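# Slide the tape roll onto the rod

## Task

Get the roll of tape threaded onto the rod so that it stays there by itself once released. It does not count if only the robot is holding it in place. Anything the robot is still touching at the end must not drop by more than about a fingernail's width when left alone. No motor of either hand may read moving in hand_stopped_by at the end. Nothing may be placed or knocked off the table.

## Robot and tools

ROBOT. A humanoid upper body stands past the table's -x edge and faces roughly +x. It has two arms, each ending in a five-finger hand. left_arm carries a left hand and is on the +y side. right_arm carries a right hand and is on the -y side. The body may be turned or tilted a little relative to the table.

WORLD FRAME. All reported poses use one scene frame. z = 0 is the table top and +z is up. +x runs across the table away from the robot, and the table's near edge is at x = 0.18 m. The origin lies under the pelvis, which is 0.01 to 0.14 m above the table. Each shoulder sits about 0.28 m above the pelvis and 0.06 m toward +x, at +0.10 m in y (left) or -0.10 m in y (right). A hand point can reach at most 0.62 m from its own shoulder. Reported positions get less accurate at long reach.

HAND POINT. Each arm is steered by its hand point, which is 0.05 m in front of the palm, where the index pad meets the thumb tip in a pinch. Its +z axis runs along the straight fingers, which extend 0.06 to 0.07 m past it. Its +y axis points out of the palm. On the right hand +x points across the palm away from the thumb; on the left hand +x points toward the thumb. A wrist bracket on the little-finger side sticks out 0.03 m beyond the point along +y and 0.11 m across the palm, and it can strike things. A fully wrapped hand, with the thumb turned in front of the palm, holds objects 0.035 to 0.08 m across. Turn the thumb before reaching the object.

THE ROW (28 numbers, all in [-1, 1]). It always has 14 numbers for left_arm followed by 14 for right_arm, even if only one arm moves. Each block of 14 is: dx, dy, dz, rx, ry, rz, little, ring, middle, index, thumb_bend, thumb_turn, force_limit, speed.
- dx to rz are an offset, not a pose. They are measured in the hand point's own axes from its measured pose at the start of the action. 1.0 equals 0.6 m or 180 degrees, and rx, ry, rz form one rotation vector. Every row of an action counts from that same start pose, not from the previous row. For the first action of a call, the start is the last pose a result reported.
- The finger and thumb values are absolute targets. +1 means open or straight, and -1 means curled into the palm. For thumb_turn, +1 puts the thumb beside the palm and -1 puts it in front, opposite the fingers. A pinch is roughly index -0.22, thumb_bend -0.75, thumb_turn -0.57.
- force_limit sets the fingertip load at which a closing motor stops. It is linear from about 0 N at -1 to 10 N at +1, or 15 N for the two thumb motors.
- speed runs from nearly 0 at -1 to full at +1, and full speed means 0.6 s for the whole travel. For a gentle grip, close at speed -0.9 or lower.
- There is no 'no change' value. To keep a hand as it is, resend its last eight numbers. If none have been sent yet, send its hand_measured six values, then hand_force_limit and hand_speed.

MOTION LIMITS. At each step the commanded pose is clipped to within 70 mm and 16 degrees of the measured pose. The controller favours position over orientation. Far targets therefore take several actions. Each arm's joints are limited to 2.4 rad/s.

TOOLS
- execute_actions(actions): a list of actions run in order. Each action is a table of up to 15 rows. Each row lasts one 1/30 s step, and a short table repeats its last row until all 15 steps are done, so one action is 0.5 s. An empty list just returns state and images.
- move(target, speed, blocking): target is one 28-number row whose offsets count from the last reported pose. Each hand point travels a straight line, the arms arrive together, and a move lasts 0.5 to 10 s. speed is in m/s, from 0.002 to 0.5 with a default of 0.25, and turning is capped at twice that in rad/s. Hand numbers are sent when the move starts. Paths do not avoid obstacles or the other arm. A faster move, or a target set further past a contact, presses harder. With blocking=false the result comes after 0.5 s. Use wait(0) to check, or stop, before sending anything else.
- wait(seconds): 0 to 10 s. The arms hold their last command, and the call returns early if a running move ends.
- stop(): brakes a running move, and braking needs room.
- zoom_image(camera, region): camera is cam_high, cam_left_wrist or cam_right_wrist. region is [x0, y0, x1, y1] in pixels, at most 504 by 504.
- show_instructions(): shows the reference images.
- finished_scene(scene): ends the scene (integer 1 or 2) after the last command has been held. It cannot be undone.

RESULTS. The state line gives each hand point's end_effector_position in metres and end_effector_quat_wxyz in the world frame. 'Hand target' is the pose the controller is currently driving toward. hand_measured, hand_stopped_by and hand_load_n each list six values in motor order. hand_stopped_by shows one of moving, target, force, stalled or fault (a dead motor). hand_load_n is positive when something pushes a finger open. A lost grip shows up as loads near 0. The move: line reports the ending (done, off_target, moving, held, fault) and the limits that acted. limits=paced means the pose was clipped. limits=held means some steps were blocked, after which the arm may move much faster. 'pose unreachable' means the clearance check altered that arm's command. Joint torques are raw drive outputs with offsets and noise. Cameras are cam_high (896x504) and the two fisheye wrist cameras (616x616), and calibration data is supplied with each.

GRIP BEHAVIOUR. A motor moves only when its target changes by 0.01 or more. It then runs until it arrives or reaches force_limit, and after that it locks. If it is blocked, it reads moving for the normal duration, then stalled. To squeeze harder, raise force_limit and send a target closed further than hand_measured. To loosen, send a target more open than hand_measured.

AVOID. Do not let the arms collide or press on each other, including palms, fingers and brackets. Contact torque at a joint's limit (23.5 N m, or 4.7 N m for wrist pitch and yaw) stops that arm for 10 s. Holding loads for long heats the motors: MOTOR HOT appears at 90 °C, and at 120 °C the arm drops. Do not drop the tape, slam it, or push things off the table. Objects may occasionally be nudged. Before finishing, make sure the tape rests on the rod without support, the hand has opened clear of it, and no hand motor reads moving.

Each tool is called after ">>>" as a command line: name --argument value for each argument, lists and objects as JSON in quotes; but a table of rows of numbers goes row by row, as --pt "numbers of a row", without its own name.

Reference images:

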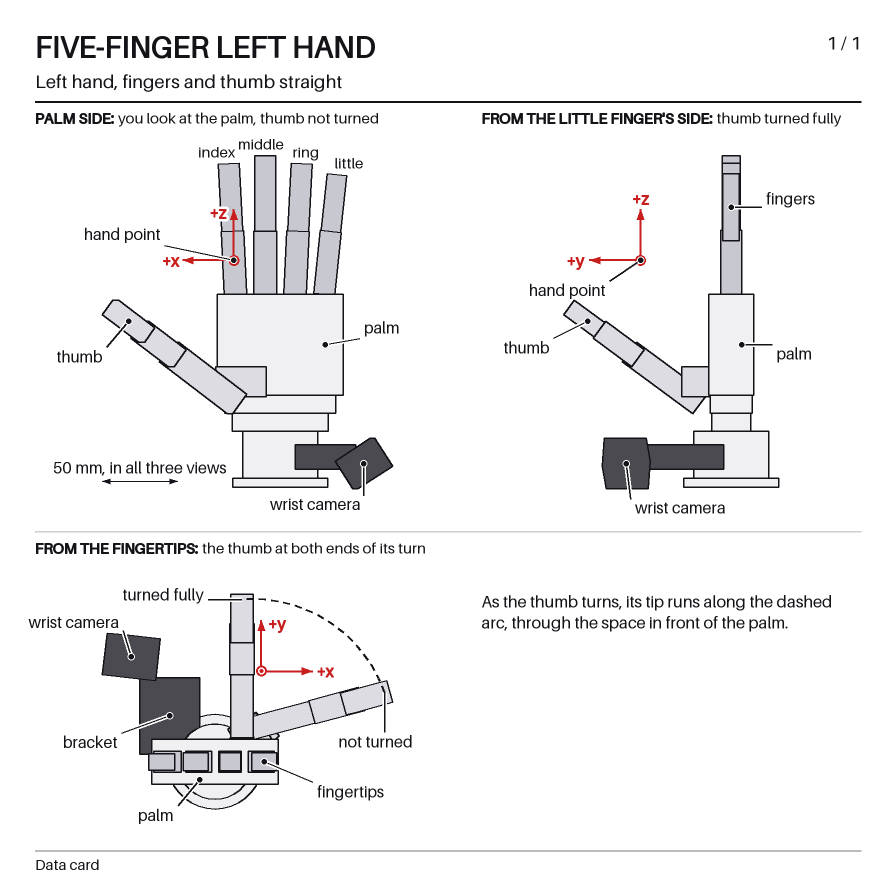

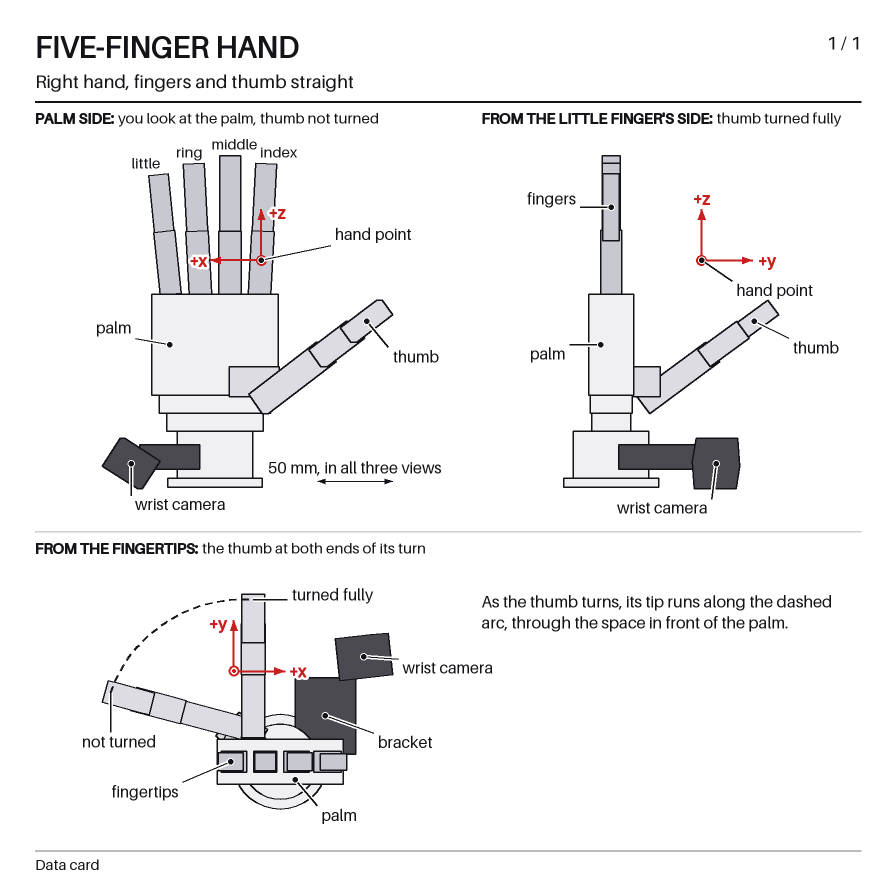

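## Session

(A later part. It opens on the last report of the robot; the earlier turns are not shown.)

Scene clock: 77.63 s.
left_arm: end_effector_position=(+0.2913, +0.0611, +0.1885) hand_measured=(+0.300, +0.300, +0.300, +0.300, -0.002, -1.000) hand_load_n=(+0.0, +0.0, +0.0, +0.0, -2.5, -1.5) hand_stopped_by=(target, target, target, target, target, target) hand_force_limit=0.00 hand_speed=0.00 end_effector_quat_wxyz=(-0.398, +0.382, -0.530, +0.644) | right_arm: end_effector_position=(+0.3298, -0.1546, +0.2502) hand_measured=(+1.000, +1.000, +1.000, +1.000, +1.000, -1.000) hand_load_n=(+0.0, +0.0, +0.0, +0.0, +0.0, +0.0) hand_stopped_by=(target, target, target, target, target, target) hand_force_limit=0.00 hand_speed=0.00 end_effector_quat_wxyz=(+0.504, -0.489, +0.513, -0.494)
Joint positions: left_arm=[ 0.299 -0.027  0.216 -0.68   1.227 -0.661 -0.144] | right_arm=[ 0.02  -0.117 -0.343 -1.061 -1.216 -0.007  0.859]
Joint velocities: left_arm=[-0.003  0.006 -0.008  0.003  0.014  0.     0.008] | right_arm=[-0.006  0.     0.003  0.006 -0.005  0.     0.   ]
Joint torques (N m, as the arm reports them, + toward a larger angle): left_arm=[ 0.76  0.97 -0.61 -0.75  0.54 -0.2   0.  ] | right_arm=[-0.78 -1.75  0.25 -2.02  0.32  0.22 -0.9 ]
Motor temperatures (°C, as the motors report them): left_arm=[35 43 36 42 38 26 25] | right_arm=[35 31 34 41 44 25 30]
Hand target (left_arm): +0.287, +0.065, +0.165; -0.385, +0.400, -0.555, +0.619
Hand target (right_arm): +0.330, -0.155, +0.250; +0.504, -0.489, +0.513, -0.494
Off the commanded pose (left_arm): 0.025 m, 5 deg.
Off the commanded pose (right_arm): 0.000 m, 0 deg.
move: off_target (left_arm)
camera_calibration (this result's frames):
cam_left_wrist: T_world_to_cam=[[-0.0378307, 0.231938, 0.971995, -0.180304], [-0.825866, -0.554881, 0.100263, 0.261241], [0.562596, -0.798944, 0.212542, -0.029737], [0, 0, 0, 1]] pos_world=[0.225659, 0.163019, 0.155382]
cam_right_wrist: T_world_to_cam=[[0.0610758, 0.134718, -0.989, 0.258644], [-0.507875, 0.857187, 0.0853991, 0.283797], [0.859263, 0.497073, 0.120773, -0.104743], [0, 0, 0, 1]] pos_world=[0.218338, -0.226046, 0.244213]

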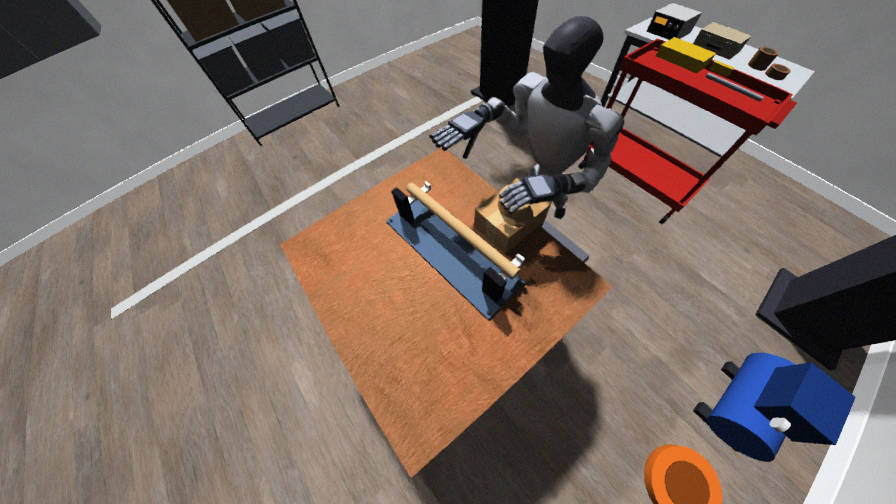

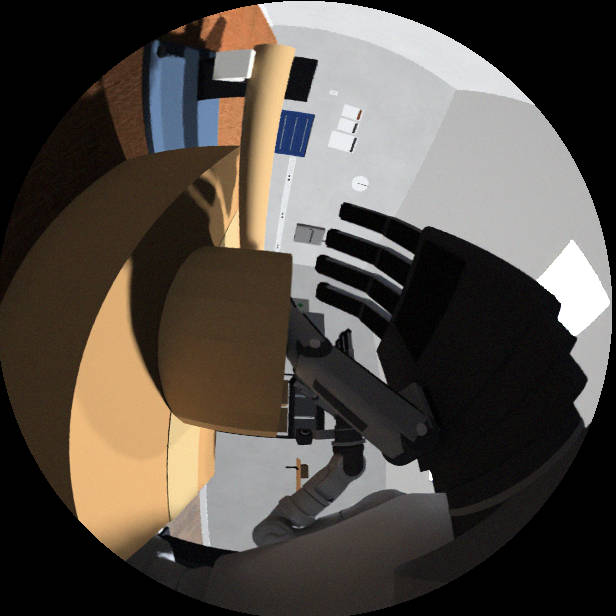

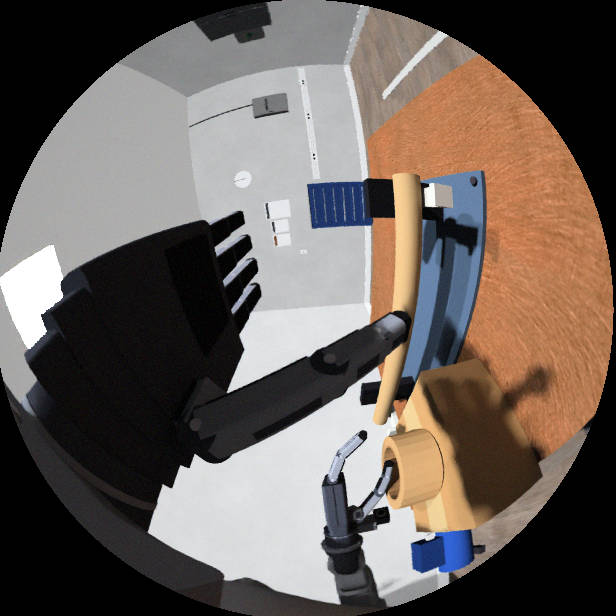

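>>> move --target '[0,0.02,0.0,-0.13,0,0,0.3,0.3,0.3,0.3,0,-1,0,0,0,0,0,0,0,0,1,1,1,1,1,-1,0,0]' --speed 0.03

>>> move --target '[0,0,0,0,0,0,-0.7,-0.7,-0.7,-0.7,-0.3,-1,0.4,-0.5,0,0,0,0,0,0,1,1,1,1,1,-1,0,0]'

Scene clock: 90.07 s.
left_arm: end_effector_position=(+0.2928, +0.0565, +0.1738) hand_measured=(+0.300, +0.300, +0.300, +0.300, +0.000, -1.000) hand_load_n=(+0.0, +0.0, +0.0, +0.0, +0.0, +0.0) hand_stopped_by=(target, target, target, target, target, target) hand_force_limit=0.00 hand_speed=0.00 end_effector_quat_wxyz=(+0.309, -0.452, +0.653, -0.523) | right_arm: end_effector_position=(+0.3298, -0.1546, +0.2502) hand_measured=(+1.000, +1.000, +1.000, +1.000, +1.000, -1.000) hand_load_n=(+0.0, +0.0, +0.0, +0.0, +0.0, +0.0) hand_stopped_by=(target, target, target, target, target, target) hand_force_limit=0.00 hand_speed=0.00 end_effector_quat_wxyz=(+0.504, -0.489, +0.513, -0.494)
Joint positions: left_arm=[-0.016 -0.026  0.179 -0.856  1.104 -0.429 -1.04 ] | right_arm=[ 0.02  -0.117 -0.343 -1.061 -1.216 -0.007  0.859]
Joint velocities: left_arm=[-0.006  0.     0.002  0.     0.     0.    -0.001] | right_arm=[ 0.008  0.003 -0.008  0.     0.     0.     0.   ]
Joint torques (N m, as the arm reports them, + toward a larger angle): left_arm=[-1.37  0.26 -0.72 -2.05 -0.63  0.02  0.57] | right_arm=[-0.96 -1.97 -0.17 -1.64  0.1   0.12 -0.93]
Motor temperatures (°C, as the motors report them): left_arm=[35 42 36 42 38 26 25] | right_arm=[35 31 34 41 44 25 30]
Hand target (left_arm): +0.293, +0.056, +0.175; +0.309, -0.451, +0.653, -0.524
Hand target (right_arm): +0.330, -0.155, +0.250; +0.504, -0.489, +0.513, -0.494
Off the commanded pose (left_arm): 0.004 m, 1 deg.
Off the commanded pose (right_arm): 0.000 m, 0 deg.
joint sent to its limit (left arm) — the command would take joint 2 (shoulder roll) past its lower limit, so that joint was sent only as far as its limit.
move: off_target (left_arm)
camera_calibration (this result's frames):
cam_left_wrist: T_world_to_cam=[[0.334243, 0.0666625, 0.940126, -0.258956], [-0.767863, -0.559142, 0.312646, 0.20782], [0.546506, -0.826388, -0.135702, 0.0357091], [0, 0, 0, 1]] pos_world=[0.226616, 0.162973, 0.183323]
cam_right_wrist: T_world_to_cam=[[0.0610758, 0.134718, -0.989, 0.258644], [-0.507875, 0.857187, 0.0853994, 0.283797], [0.859263, 0.497073, 0.120773, -0.104743], [0, 0, 0, 1]] pos_world=[0.218338, -0.226046, 0.244213]

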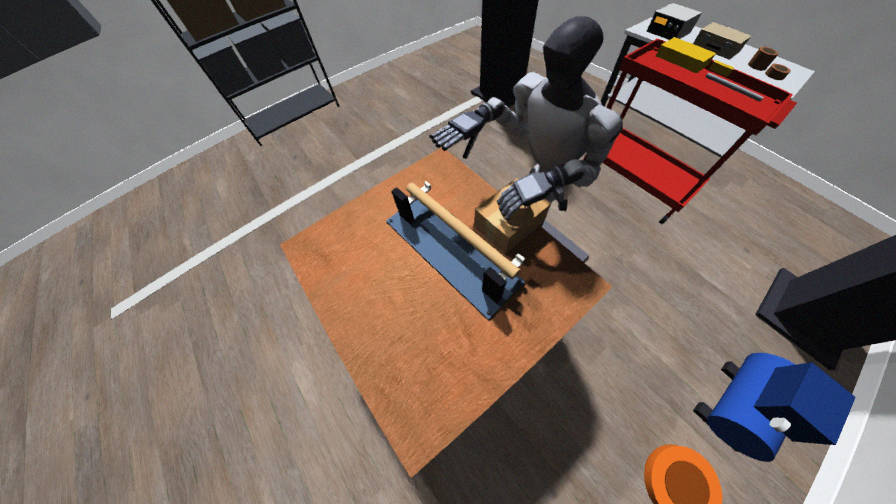

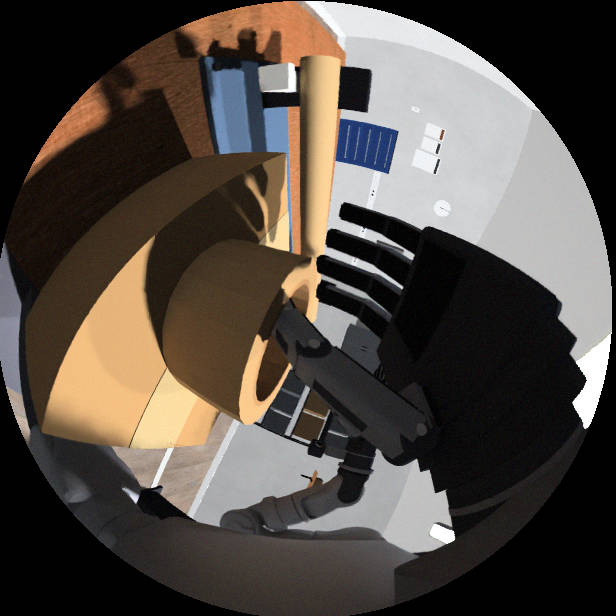

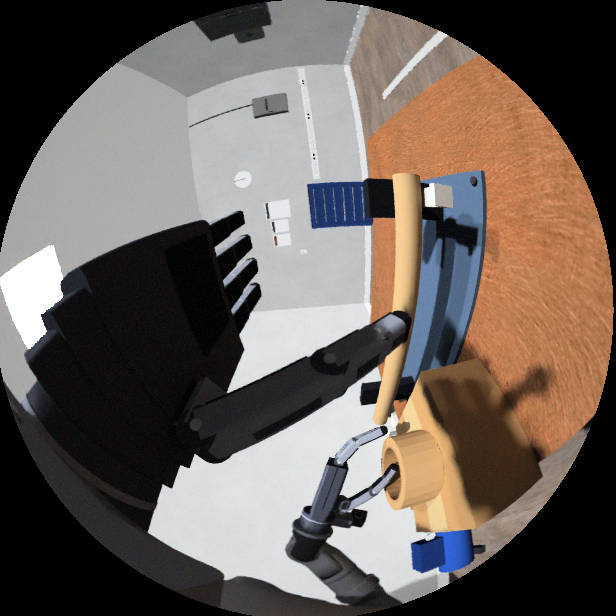

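Scene clock: 91.53 s.
left_arm: end_effector_position=(+0.2933, +0.0563, +0.1748) hand_measured=(-0.700, -0.222, -0.108, -0.138, -0.258, -1.000) hand_load_n=(+0.0, +6.5, +5.5, +8.0, +12.0, +1.5) hand_stopped_by=(target, force, force, force, force, target) hand_force_limit=0.40 hand_speed=-0.50 end_effector_quat_wxyz=(+0.310, -0.451, +0.653, -0.524) | right_arm: end_effector_position=(+0.3298, -0.1546, +0.2502) hand_measured=(+1.000, +1.000, +1.000, +1.000, +1.000, -1.000) hand_load_n=(+0.0, +0.0, +0.0, +0.0, +0.0, +0.0) hand_stopped_by=(target, target, target, target, target, target) hand_force_limit=0.00 hand_speed=0.00 end_effector_quat_wxyz=(+0.504, -0.489, +0.513, -0.494)
Joint positions: left_arm=[-0.017 -0.026  0.179 -0.857  1.104 -0.429 -1.038] | right_arm=[ 0.02  -0.117 -0.343 -1.061 -1.216 -0.007  0.859]
Joint velocities: left_arm=[-0.008  0.005 -0.021  0.015 -0.003  0.     0.   ] | right_arm=[-0.012  0.002  0.009  0.005 -0.006  0.     0.   ]
Joint torques (N m, as the arm reports them, + toward a larger angle): left_arm=[-1.13  0.37 -0.6  -1.87 -0.54 -0.1   0.58] | right_arm=[-0.74 -2.22 -0.24 -1.93  0.39  0.14 -1.02]
Motor temperatures (°C, as the motors report them): left_arm=[35 42 36 42 38 26 25] | right_arm=[35 31 34 41 44 25 30]
Hand target (left_arm): +0.293, +0.057, +0.174; +0.309, -0.452, +0.653, -0.523
Hand target (right_arm): +0.330, -0.155, +0.250; +0.504, -0.489, +0.513, -0.494
Off the commanded pose (left_arm): 0.001 m, 0 deg.
Off the commanded pose (right_arm): 0.000 m, 0 deg.
move: done
camera_calibration (this result's frames):
cam_left_wrist: T_world_to_cam=[[0.329912, 0.0673432, 0.941606, -0.259149], [-0.769537, -0.55855, 0.309571, 0.20873], [0.546781, -0.826733, -0.132449, 0.034759], [0, 0, 0, 1]] pos_world=[0.227116, 0.162774, 0.184003]
cam_right_wrist: T_world_to_cam=[[0.0610756, 0.134718, -0.989, 0.258644], [-0.507875, 0.857187, 0.0853993, 0.283797], [0.859263, 0.497073, 0.120773, -0.104743], [0, 0, 0, 1]] pos_world=[0.218338, -0.226046, 0.244213]

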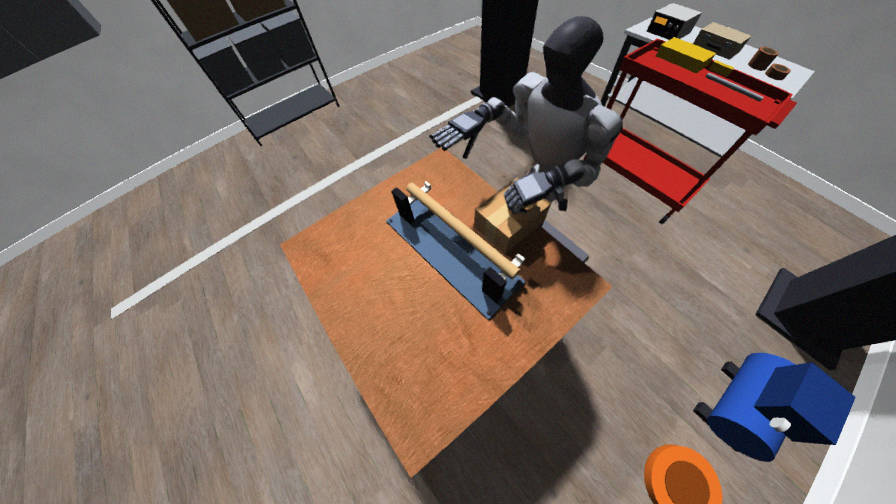

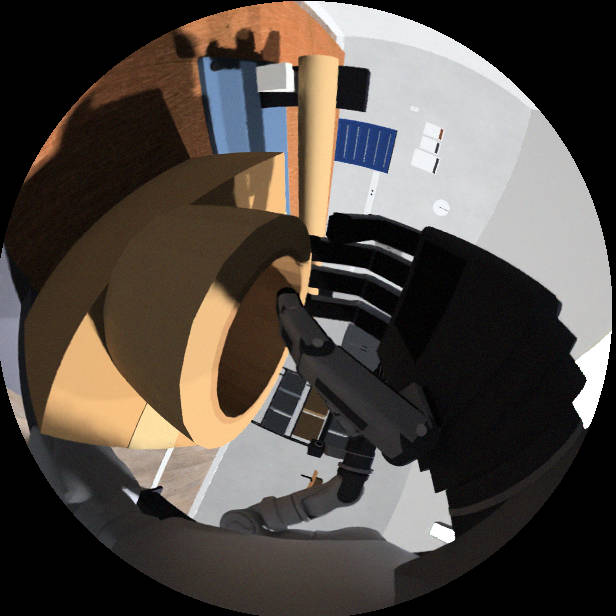

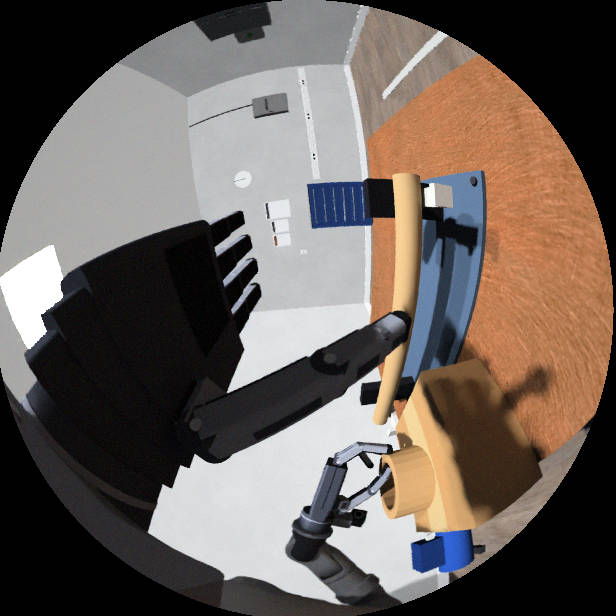

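>>> move --target '[0.012,-0.145,-0.043,0,0,0,-0.7,-0.7,-0.7,-0.7,-0.3,-1,0.4,-0.5,-0.058,0.06,0.2,0,0,0,0.5,0.5,0.5,0.5,0.5,-1,0,0]' --speed 0.1

Scene clock: 101.83 s.
left_arm: end_effector_position=(+0.2927, +0.0527, +0.2640) hand_measured=(-0.700, -0.222, -0.108, -0.138, -0.256, -1.000) hand_load_n=(+0.0, +3.0, +6.0, +3.5, +15.5, +3.0) hand_stopped_by=(target, force, force, force, force, target) hand_force_limit=0.40 hand_speed=-0.50 end_effector_quat_wxyz=(+0.287, -0.434, +0.664, -0.536) | right_arm: end_effector_position=(+0.4488, -0.1147, +0.2134) hand_measured=(+0.500, +0.500, +0.500, +0.500, +0.500, -1.000) hand_load_n=(+0.0, +0.0, +0.0, +0.0, +0.0, +0.0) hand_stopped_by=(target, target, target, target, target, target) hand_force_limit=0.00 hand_speed=0.00 end_effector_quat_wxyz=(+0.507, -0.490, +0.515, -0.487)
Joint positions: left_arm=[-0.548  0.225  0.163 -1.044  0.948  0.117 -1.593] | right_arm=[-0.443 -0.022 -0.157 -0.379 -1.538  0.02   0.6  ]
Joint velocities: left_arm=[-0.014  0.067 -0.037  0.    -0.009  0.085  0.   ] | right_arm=[ 0.     0.005 -0.002  0.005  0.002  0.     0.   ]
Joint torques (N m, as the arm reports them, + toward a larger angle): left_arm=[-2.75  1.21 -0.14 -1.26 -0.14  0.07  0.72] | right_arm=[-4.5  -1.44  0.61 -1.61  0.23  0.27 -1.12]
Motor temperatures (°C, as the motors report them): left_arm=[35 42 36 42 38 26 25] | right_arm=[35 31 34 41 44 25 30]
Hand target (left_arm): +0.292, +0.052, +0.264; +0.286, -0.432, +0.666, -0.537
Hand target (right_arm): +0.449, -0.115, +0.214; +0.507, -0.489, +0.516, -0.488
Off the commanded pose (left_arm): 0.005 m, 4 deg.
Off the commanded pose (right_arm): 0.006 m, 1 deg.
joint sent to its limit (left arm) — the command would take joint 4 (elbow) past its lower limit and joint 7 (wrist yaw) past its lower limit, so those joints were sent only as far as their limits.
move: off_target (left_arm, right_arm)
camera_calibration (this result's frames):
cam_left_wrist: T_world_to_cam=[[0.342122, 0.0593677, 0.937778, -0.34478], [-0.800594, -0.504066, 0.323985, 0.181073], [0.491937, -0.861622, -0.124923, 0.059831], [0, 0, 0, 1]] pos_world=[0.23349, 0.163293, 0.272136]
cam_right_wrist: T_world_to_cam=[[0.0535328, 0.147285, -0.987644, 0.214161], [-0.513942, 0.852069, 0.0992098, 0.312325], [0.856153, 0.502281, 0.121309, -0.220498], [0, 0, 0, 1]] pos_world=[0.337832, -0.186914, 0.207277]

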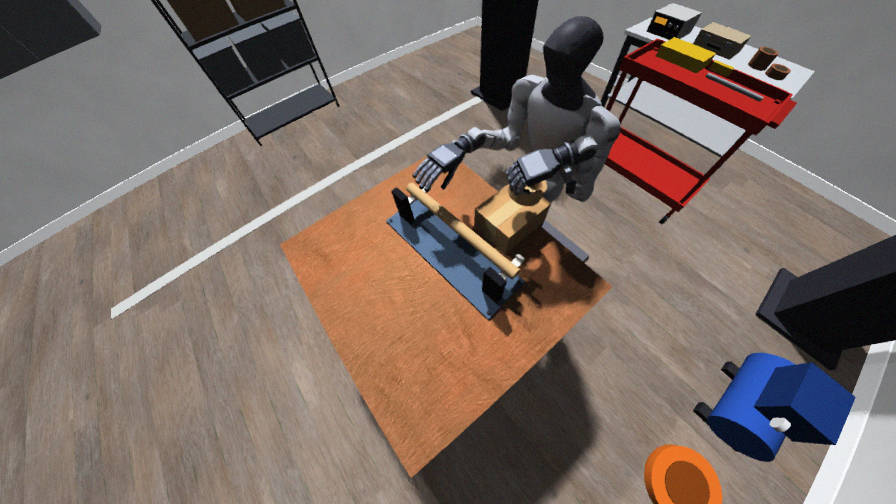

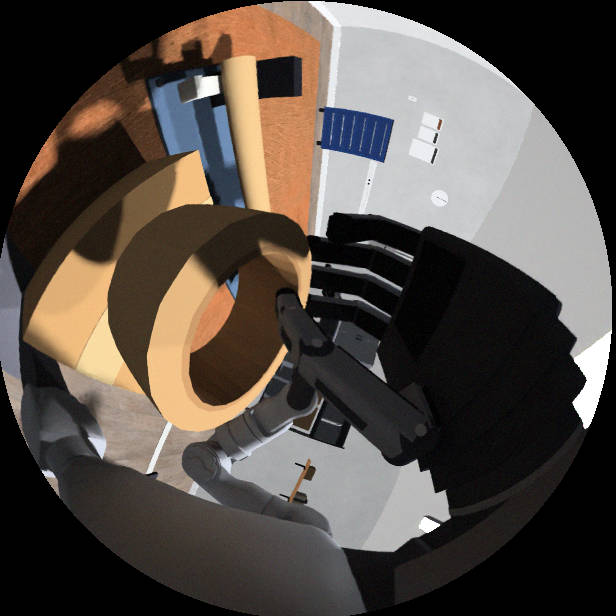

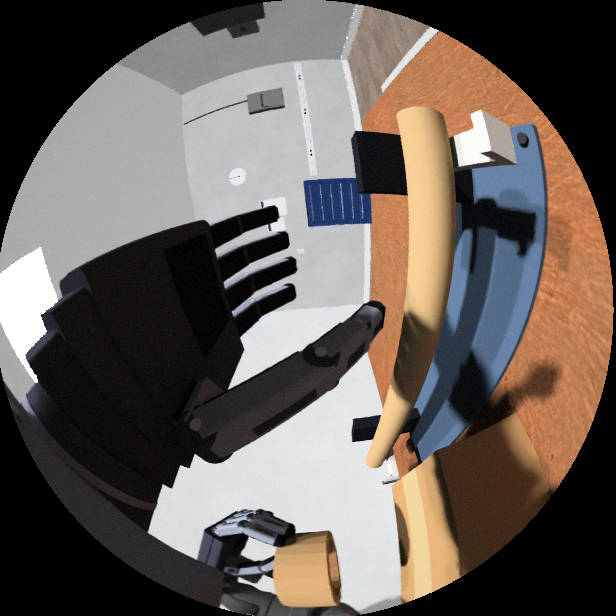

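>>> move --target '[0,0,0,0,0,0,-0.7,-0.7,-0.7,-0.7,-0.3,-1,0.4,-0.5,0,0.115,0.01,0,0,0,0.5,0.5,0.5,0.5,0.5,-1,0,0]' --speed 0.06

>>> move --target '[0,0,0,0,0,0,-0.7,-0.7,-0.7,-0.7,-0.3,-1,0.4,-0.5,0,0,0,0,0,0,-0.9,-0.9,-0.9,-0.9,-0.7,-1,0.4,-0.5]'

Scene clock: 109.77 s.
left_arm: end_effector_position=(+0.2927, +0.0526, +0.2640) hand_measured=(-0.700, -0.222, -0.108, -0.138, -0.256, -1.000) hand_load_n=(+0.0, +3.0, +6.0, +3.5, +15.5, +3.0) hand_stopped_by=(target, force, force, force, force, target) hand_force_limit=0.40 hand_speed=-0.50 end_effector_quat_wxyz=(+0.287, -0.434, +0.664, -0.536) | right_arm: end_effector_position=(+0.4554, -0.1146, +0.1452) hand_measured=(+0.500, +0.500, +0.500, +0.500, +0.500, -1.000) hand_load_n=(+0.0, +0.0, +0.0, +0.0, +0.0, +0.0) hand_stopped_by=(target, target, target, target, target, target) hand_force_limit=0.00 hand_speed=0.00 end_effector_quat_wxyz=(+0.505, -0.490, +0.515, -0.490)
Joint positions: left_arm=[-0.549  0.228  0.161 -1.044  0.948  0.122 -1.593] | right_arm=[-0.354 -0.01  -0.129 -0.095 -1.54   0.015  0.229]
Joint velocities: left_arm=[ 0.005  0.006 -0.005  0.003 -0.006  0.     0.   ] | right_arm=[ 0.018  0.008  0.009 -0.011 -0.009  0.    -0.002]
Joint torques (N m, as the arm reports them, + toward a larger angle): left_arm=[-2.45  1.07  0.09 -1.16  0.14 -0.12  0.84] | right_arm=[-4.64 -1.35  0.35 -2.34  0.51  0.13 -1.1 ]
Motor temperatures (°C, as the motors report them): left_arm=[36 42 36 41 38 26 26] | right_arm=[37 31 34 41 44 25 30]
Hand target (left_arm): +0.293, +0.053, +0.264; +0.287, -0.434, +0.664, -0.536
Hand target (right_arm): +0.455, -0.114, +0.145; +0.505, -0.491, +0.514, -0.490
Off the commanded pose (left_arm): 0.000 m, 0 deg.
Off the commanded pose (right_arm): 0.003 m, 0 deg.
move: done
camera_calibration (this result's frames):
cam_left_wrist: T_world_to_cam=[[0.343239, 0.0590124, 0.937392, -0.344975], [-0.800441, -0.50378, 0.324807, 0.180703], [0.491407, -0.861814, -0.125681, 0.060143], [0, 0, 0, 1]] pos_world=[0.233497, 0.163225, 0.272242]
cam_right_wrist: T_world_to_cam=[[0.0543612, 0.140923, -0.988527, 0.145404], [-0.509735, 0.855194, 0.0938842, 0.321652], [0.858613, 0.498783, 0.118323, -0.218979], [0, 0, 0, 1]] pos_world=[0.344071, -0.186343, 0.139448]

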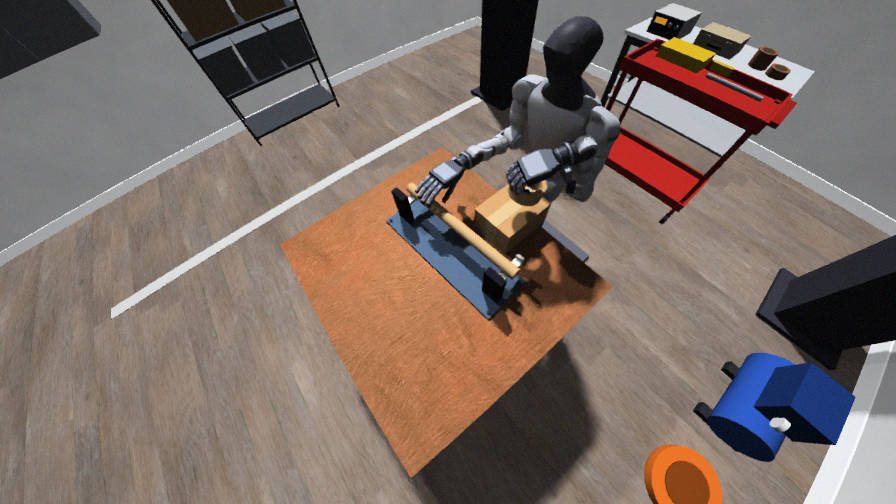

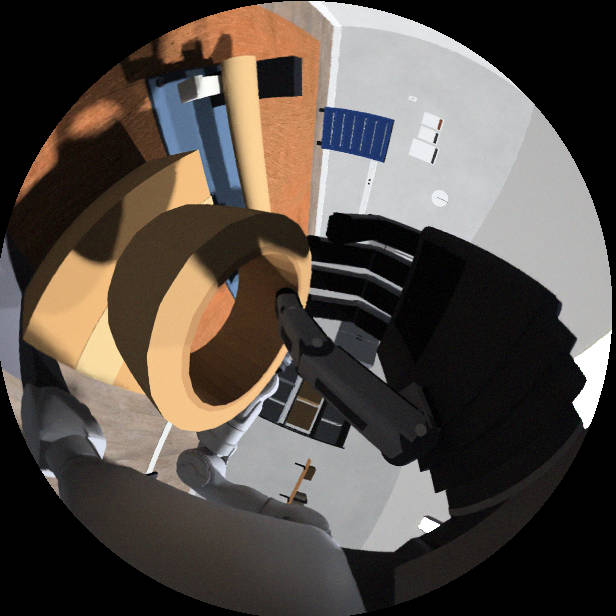

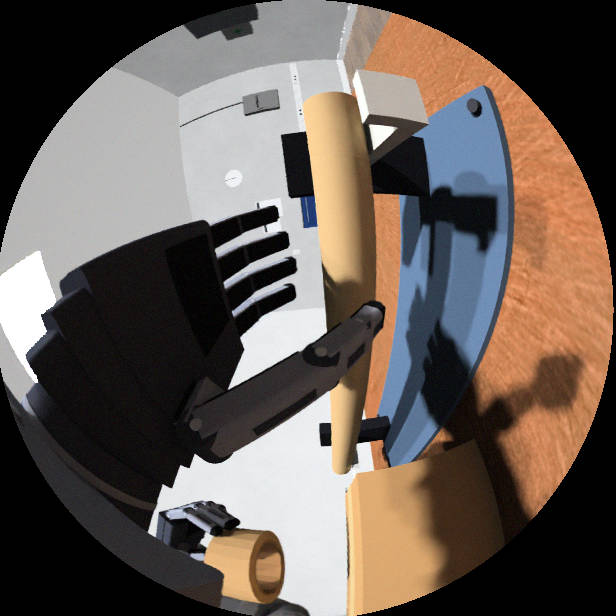

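Scene clock: 111.73 s.
left_arm: end_effector_position=(+0.2927, +0.0526, +0.2640) hand_measured=(-0.700, -0.222, -0.108, -0.138, -0.256, -1.000) hand_load_n=(+0.0, +3.0, +6.0, +3.5, +15.5, +3.0) hand_stopped_by=(target, force, force, force, force, target) hand_force_limit=0.40 hand_speed=-0.50 end_effector_quat_wxyz=(+0.287, -0.434, +0.664, -0.536) | right_arm: end_effector_position=(+0.4564, -0.1160, +0.1481) hand_measured=(-0.900, -0.900, -0.408, -0.900, -0.096, -1.000) hand_load_n=(+0.0, +0.0, +11.0, +0.0, +10.0, +1.0) hand_stopped_by=(target, target, force, target, force, target) hand_force_limit=0.40 hand_speed=-0.50 end_effector_quat_wxyz=(+0.506, -0.487, +0.513, -0.493)
Joint positions: left_arm=[-0.549  0.228  0.161 -1.044  0.948  0.122 -1.593] | right_arm=[-0.357 -0.012 -0.13  -0.098 -1.54   0.018  0.226]
Joint velocities: left_arm=[-0.003 -0.003 -0.002  0.    -0.005  0.     0.   ] | right_arm=[ 0.    -0.003  0.012  0.002  0.     0.     0.   ]
Joint torques (N m, as the arm reports them, + toward a larger angle): left_arm=[-2.52  1.07  0.05 -1.14  0.13 -0.06  0.78] | right_arm=[-4.45 -1.19  0.76 -2.36  0.44  0.1  -0.77]
Motor temperatures (°C, as the motors report them): left_arm=[36 42 36 41 38 26 26] | right_arm=[37 31 34 41 44 25 30]
Hand target (left_arm): +0.293, +0.053, +0.264; +0.287, -0.434, +0.664, -0.536
Hand target (right_arm): +0.455, -0.115, +0.145; +0.505, -0.490, +0.515, -0.490
Off the commanded pose (left_arm): 0.000 m, 0 deg.
Off the commanded pose (right_arm): 0.003 m, 1 deg.
move: done
camera_calibration (this result's frames):
cam_left_wrist: T_world_to_cam=[[0.343239, 0.0590125, 0.937392, -0.344975], [-0.800441, -0.50378, 0.324807, 0.180703], [0.491407, -0.861814, -0.125681, 0.0601429], [0, 0, 0, 1]] pos_world=[0.233497, 0.163225, 0.272242]
cam_right_wrist: T_world_to_cam=[[0.0636709, 0.139269, -0.988206, 0.143944], [-0.507486, 0.857144, 0.0881007, 0.323104], [0.859304, 0.495891, 0.125252, -0.221193], [0, 0, 0, 1]] pos_world=[0.344878, -0.187306, 0.141485]

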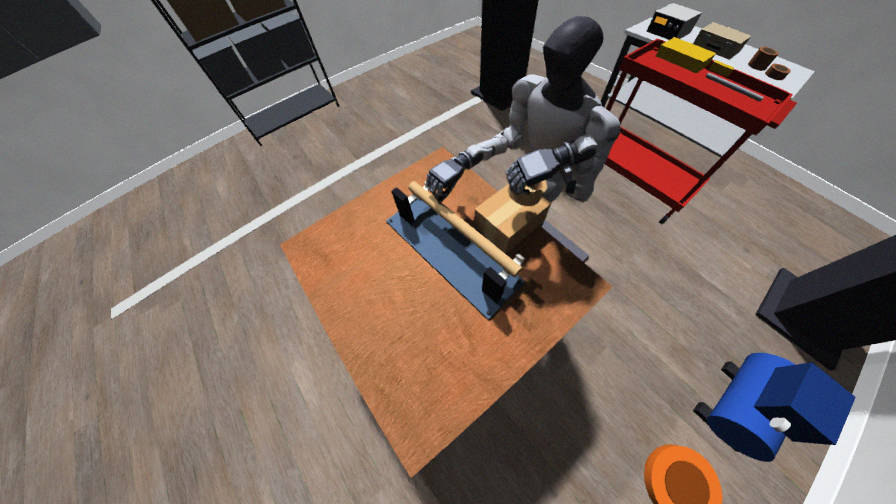

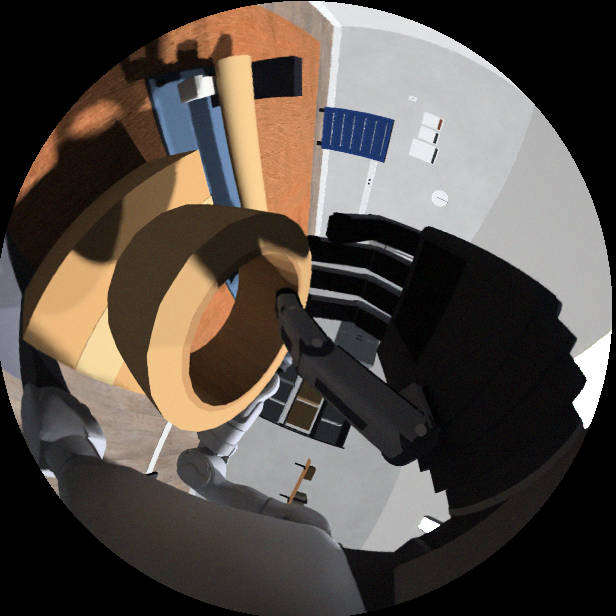

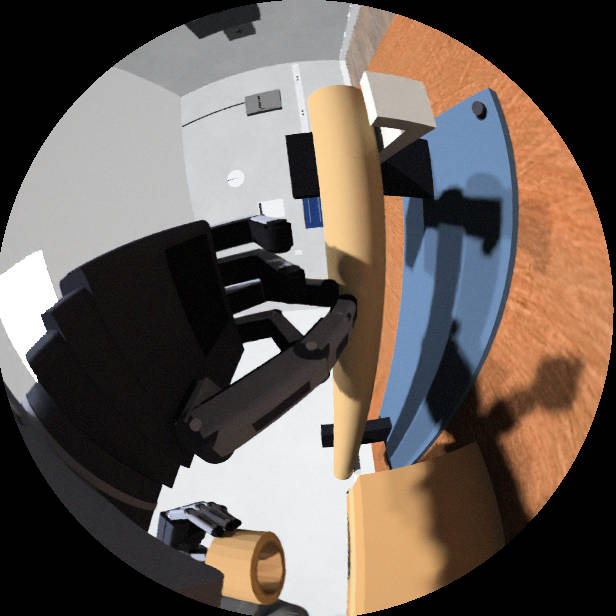

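>>> move --target '[0,0,0,0,0,0,-0.7,-0.7,-0.7,-0.7,-0.3,-1,0.4,-0.5,0,0,0.03,0,0,0,1,1,1,1,1,-1,0.4,0.5]'

>>> move --target '[0,0,0,0,0,0,-0.7,-0.7,-0.7,-0.7,-0.3,-1,0.4,-0.5,0,0.06,0.0,0,0,0,1,1,1,1,1,-1,0.4,0.5]' --speed 0.04

Scene clock: 117.53 s.
left_arm: end_effector_position=(+0.2927, +0.0526, +0.2640) hand_measured=(-0.700, -0.222, -0.108, -0.138, -0.256, -1.000) hand_load_n=(+0.0, +3.0, +6.0, +4.0, +15.5, +3.0) hand_stopped_by=(target, force, force, force, force, target) hand_force_limit=0.40 hand_speed=-0.50 end_effector_quat_wxyz=(+0.287, -0.434, +0.664, -0.536) | right_arm: end_effector_position=(+0.4739, -0.1132, +0.1480) hand_measured=(+1.000, +1.000, +1.000, +1.000, +1.000, -1.000) hand_load_n=(+0.0, +0.0, +0.0, +0.0, +0.0, +0.0) hand_stopped_by=(target, target, target, target, target, target) hand_force_limit=0.40 hand_speed=0.50 end_effector_quat_wxyz=(+0.507, -0.488, +0.513, -0.492)
Joint positions: left_arm=[-0.549  0.228  0.161 -1.044  0.948  0.122 -1.593] | right_arm=[-0.447 -0.022 -0.147  0.014 -1.54   0.018  0.202]
Joint velocities: left_arm=[-0.003  0.003  0.002 -0.009  0.011  0.     0.   ] | right_arm=[ 0.003 -0.003  0.011  0.    -0.002  0.     0.   ]
Joint torques (N m, as the arm reports them, + toward a larger angle): left_arm=[-2.53  1.07  0.06 -1.15  0.12 -0.06  0.78] | right_arm=[-5.38 -2.09  0.02 -1.93  0.41  0.18 -1.11]
Motor temperatures (°C, as the motors report them): left_arm=[37 42 36 41 38 26 26] | right_arm=[38 31 34 41 44 25 30]
Hand target (left_arm): +0.293, +0.053, +0.264; +0.287, -0.434, +0.664, -0.536
Hand target (right_arm): +0.474, -0.114, +0.148; +0.507, -0.488, +0.513, -0.492
Off the commanded pose (left_arm): 0.000 m, 0 deg.
Off the commanded pose (right_arm): 0.003 m, 0 deg.
move: done
camera_calibration (this result's frames):
cam_left_wrist: T_world_to_cam=[[0.343239, 0.0590125, 0.937392, -0.344975], [-0.800441, -0.50378, 0.324807, 0.180703], [0.491407, -0.861814, -0.125681, 0.0601429], [0, 0, 0, 1]] pos_world=[0.233497, 0.163225, 0.272242]
cam_right_wrist: T_world_to_cam=[[0.062621, 0.140607, -0.988083, 0.142974], [-0.511595, 0.854585, 0.0891869, 0.331148], [0.856942, 0.499914, 0.125449, -0.236082], [0, 0, 0, 1]] pos_world=[0.36277, -0.185077, 0.141353]

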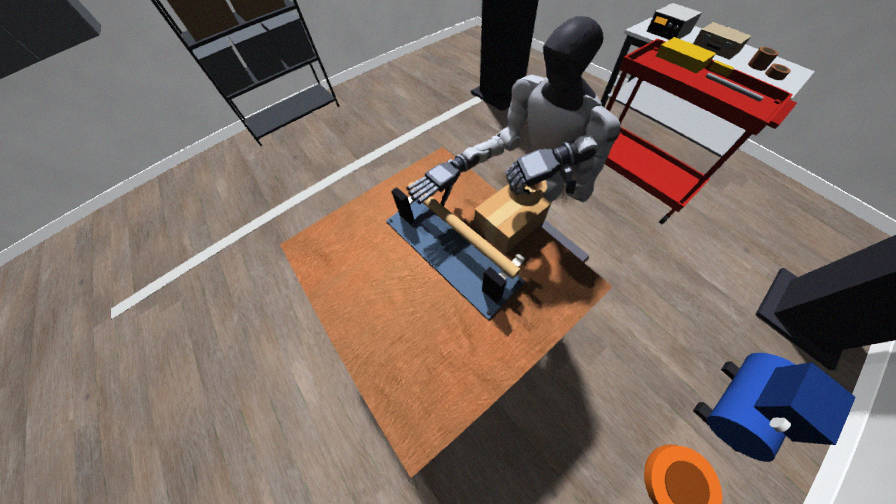

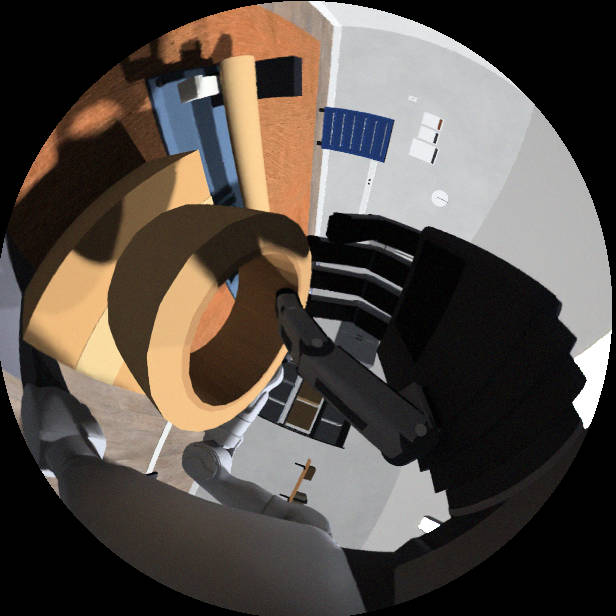

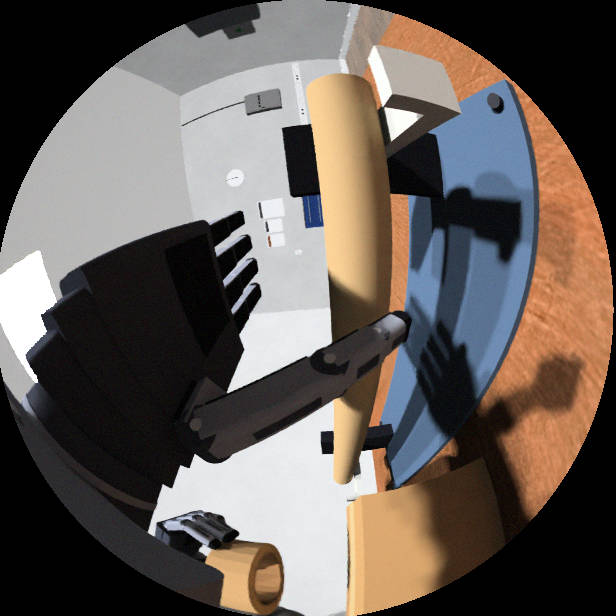

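Scene clock: 118.73 s.
left_arm: end_effector_position=(+0.2927, +0.0526, +0.2640) hand_measured=(-0.700, -0.222, -0.108, -0.138, -0.256, -1.000) hand_load_n=(+0.0, +3.0, +6.0, +4.0, +15.5, +3.0) hand_stopped_by=(target, force, force, force, force, target) hand_force_limit=0.40 hand_speed=-0.50 end_effector_quat_wxyz=(+0.287, -0.434, +0.664, -0.536) | right_arm: end_effector_position=(+0.4746, -0.1138, +0.1123) hand_measured=(+1.000, +1.000, +1.000, +1.000, +1.000, -1.000) hand_load_n=(+0.0, +0.0, +0.0, +0.0, +0.0, +0.0) hand_stopped_by=(target, target, target, target, target, target) hand_force_limit=0.40 hand_speed=0.50 end_effector_quat_wxyz=(+0.505, -0.489, +0.513, -0.494)
Joint positions: left_arm=[-0.549  0.228  0.161 -1.044  0.948  0.122 -1.593] | right_arm=[-0.441 -0.022 -0.143  0.199 -1.54   0.018  0.011]
Joint velocities: left_arm=[-0.002  0.006 -0.006 -0.003  0.017  0.     0.   ] | right_arm=[-0.014  0.     0.009 -0.005  0.003  0.    -0.001]
Joint torques (N m, as the arm reports them, + toward a larger angle): left_arm=[-2.55  1.09  0.05 -1.13  0.14 -0.06  0.78] | right_arm=[-5.28 -1.34  0.22 -1.91  0.63  0.08 -1.03]
Motor temperatures (°C, as the motors report them): left_arm=[37 42 36 41 38 25 26] | right_arm=[38 31 34 41 44 25 30]
Hand target (left_arm): +0.293, +0.053, +0.264; +0.287, -0.434, +0.664, -0.536
Hand target (right_arm): +0.474, -0.112, +0.112; +0.506, -0.490, +0.511, -0.492
Off the commanded pose (left_arm): 0.000 m, 0 deg.
Off the commanded pose (right_arm): 0.002 m, 0 deg.
move: done
camera_calibration (this result's frames):
cam_left_wrist: T_world_to_cam=[[0.343239, 0.0590126, 0.937393, -0.344975], [-0.800441, -0.50378, 0.324807, 0.180703], [0.491407, -0.861814, -0.125681, 0.0601429], [0, 0, 0, 1]] pos_world=[0.233497, 0.163225, 0.272242]
cam_right_wrist: T_world_to_cam=[[0.0630173, 0.13631, -0.98866, 0.107183], [-0.50819, 0.856965, 0.0857603, 0.334179], [0.858937, 0.497022, 0.123275, -0.232958], [0, 0, 0, 1]] pos_world=[0.363168, -0.185205, 0.106026]

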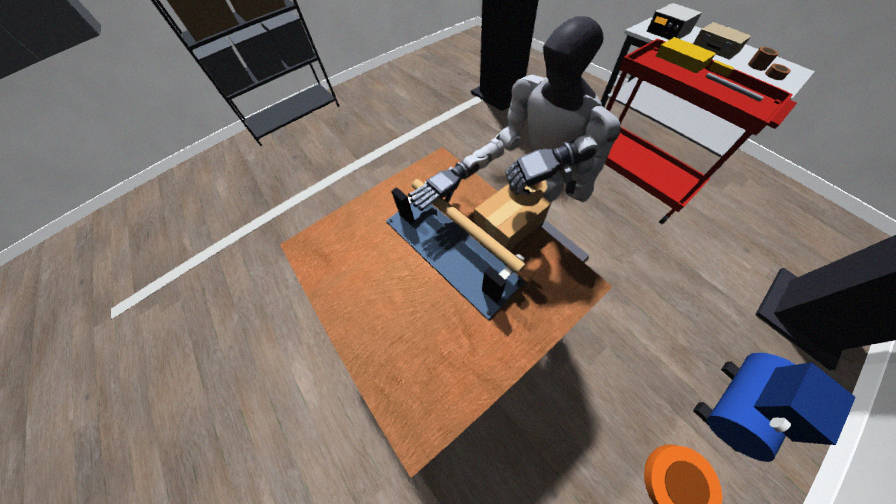

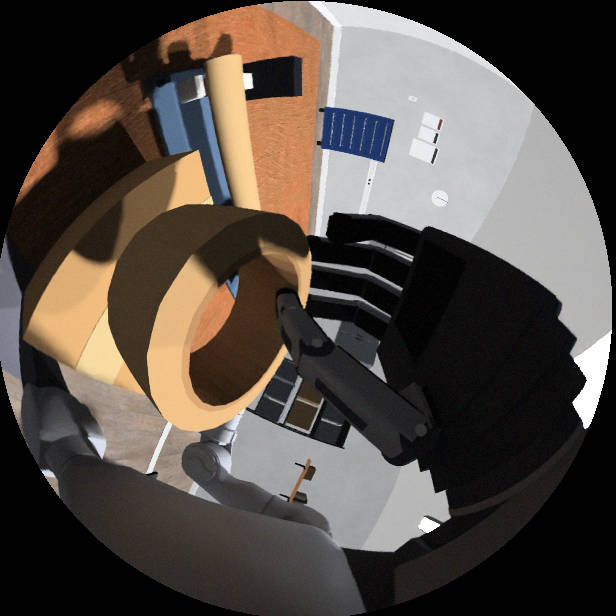

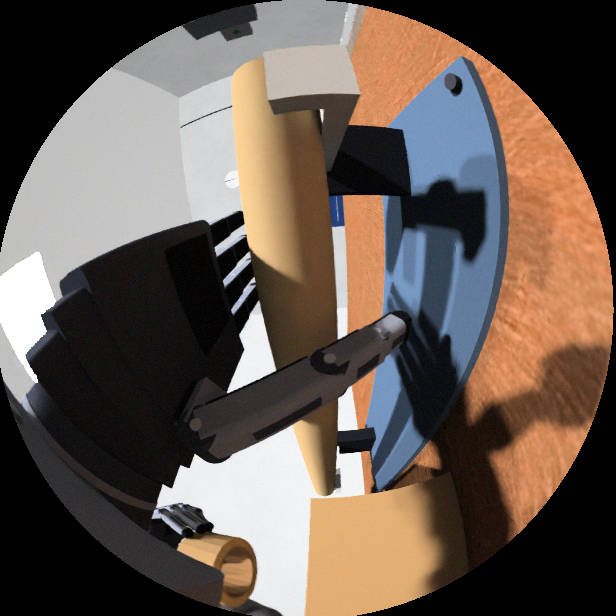

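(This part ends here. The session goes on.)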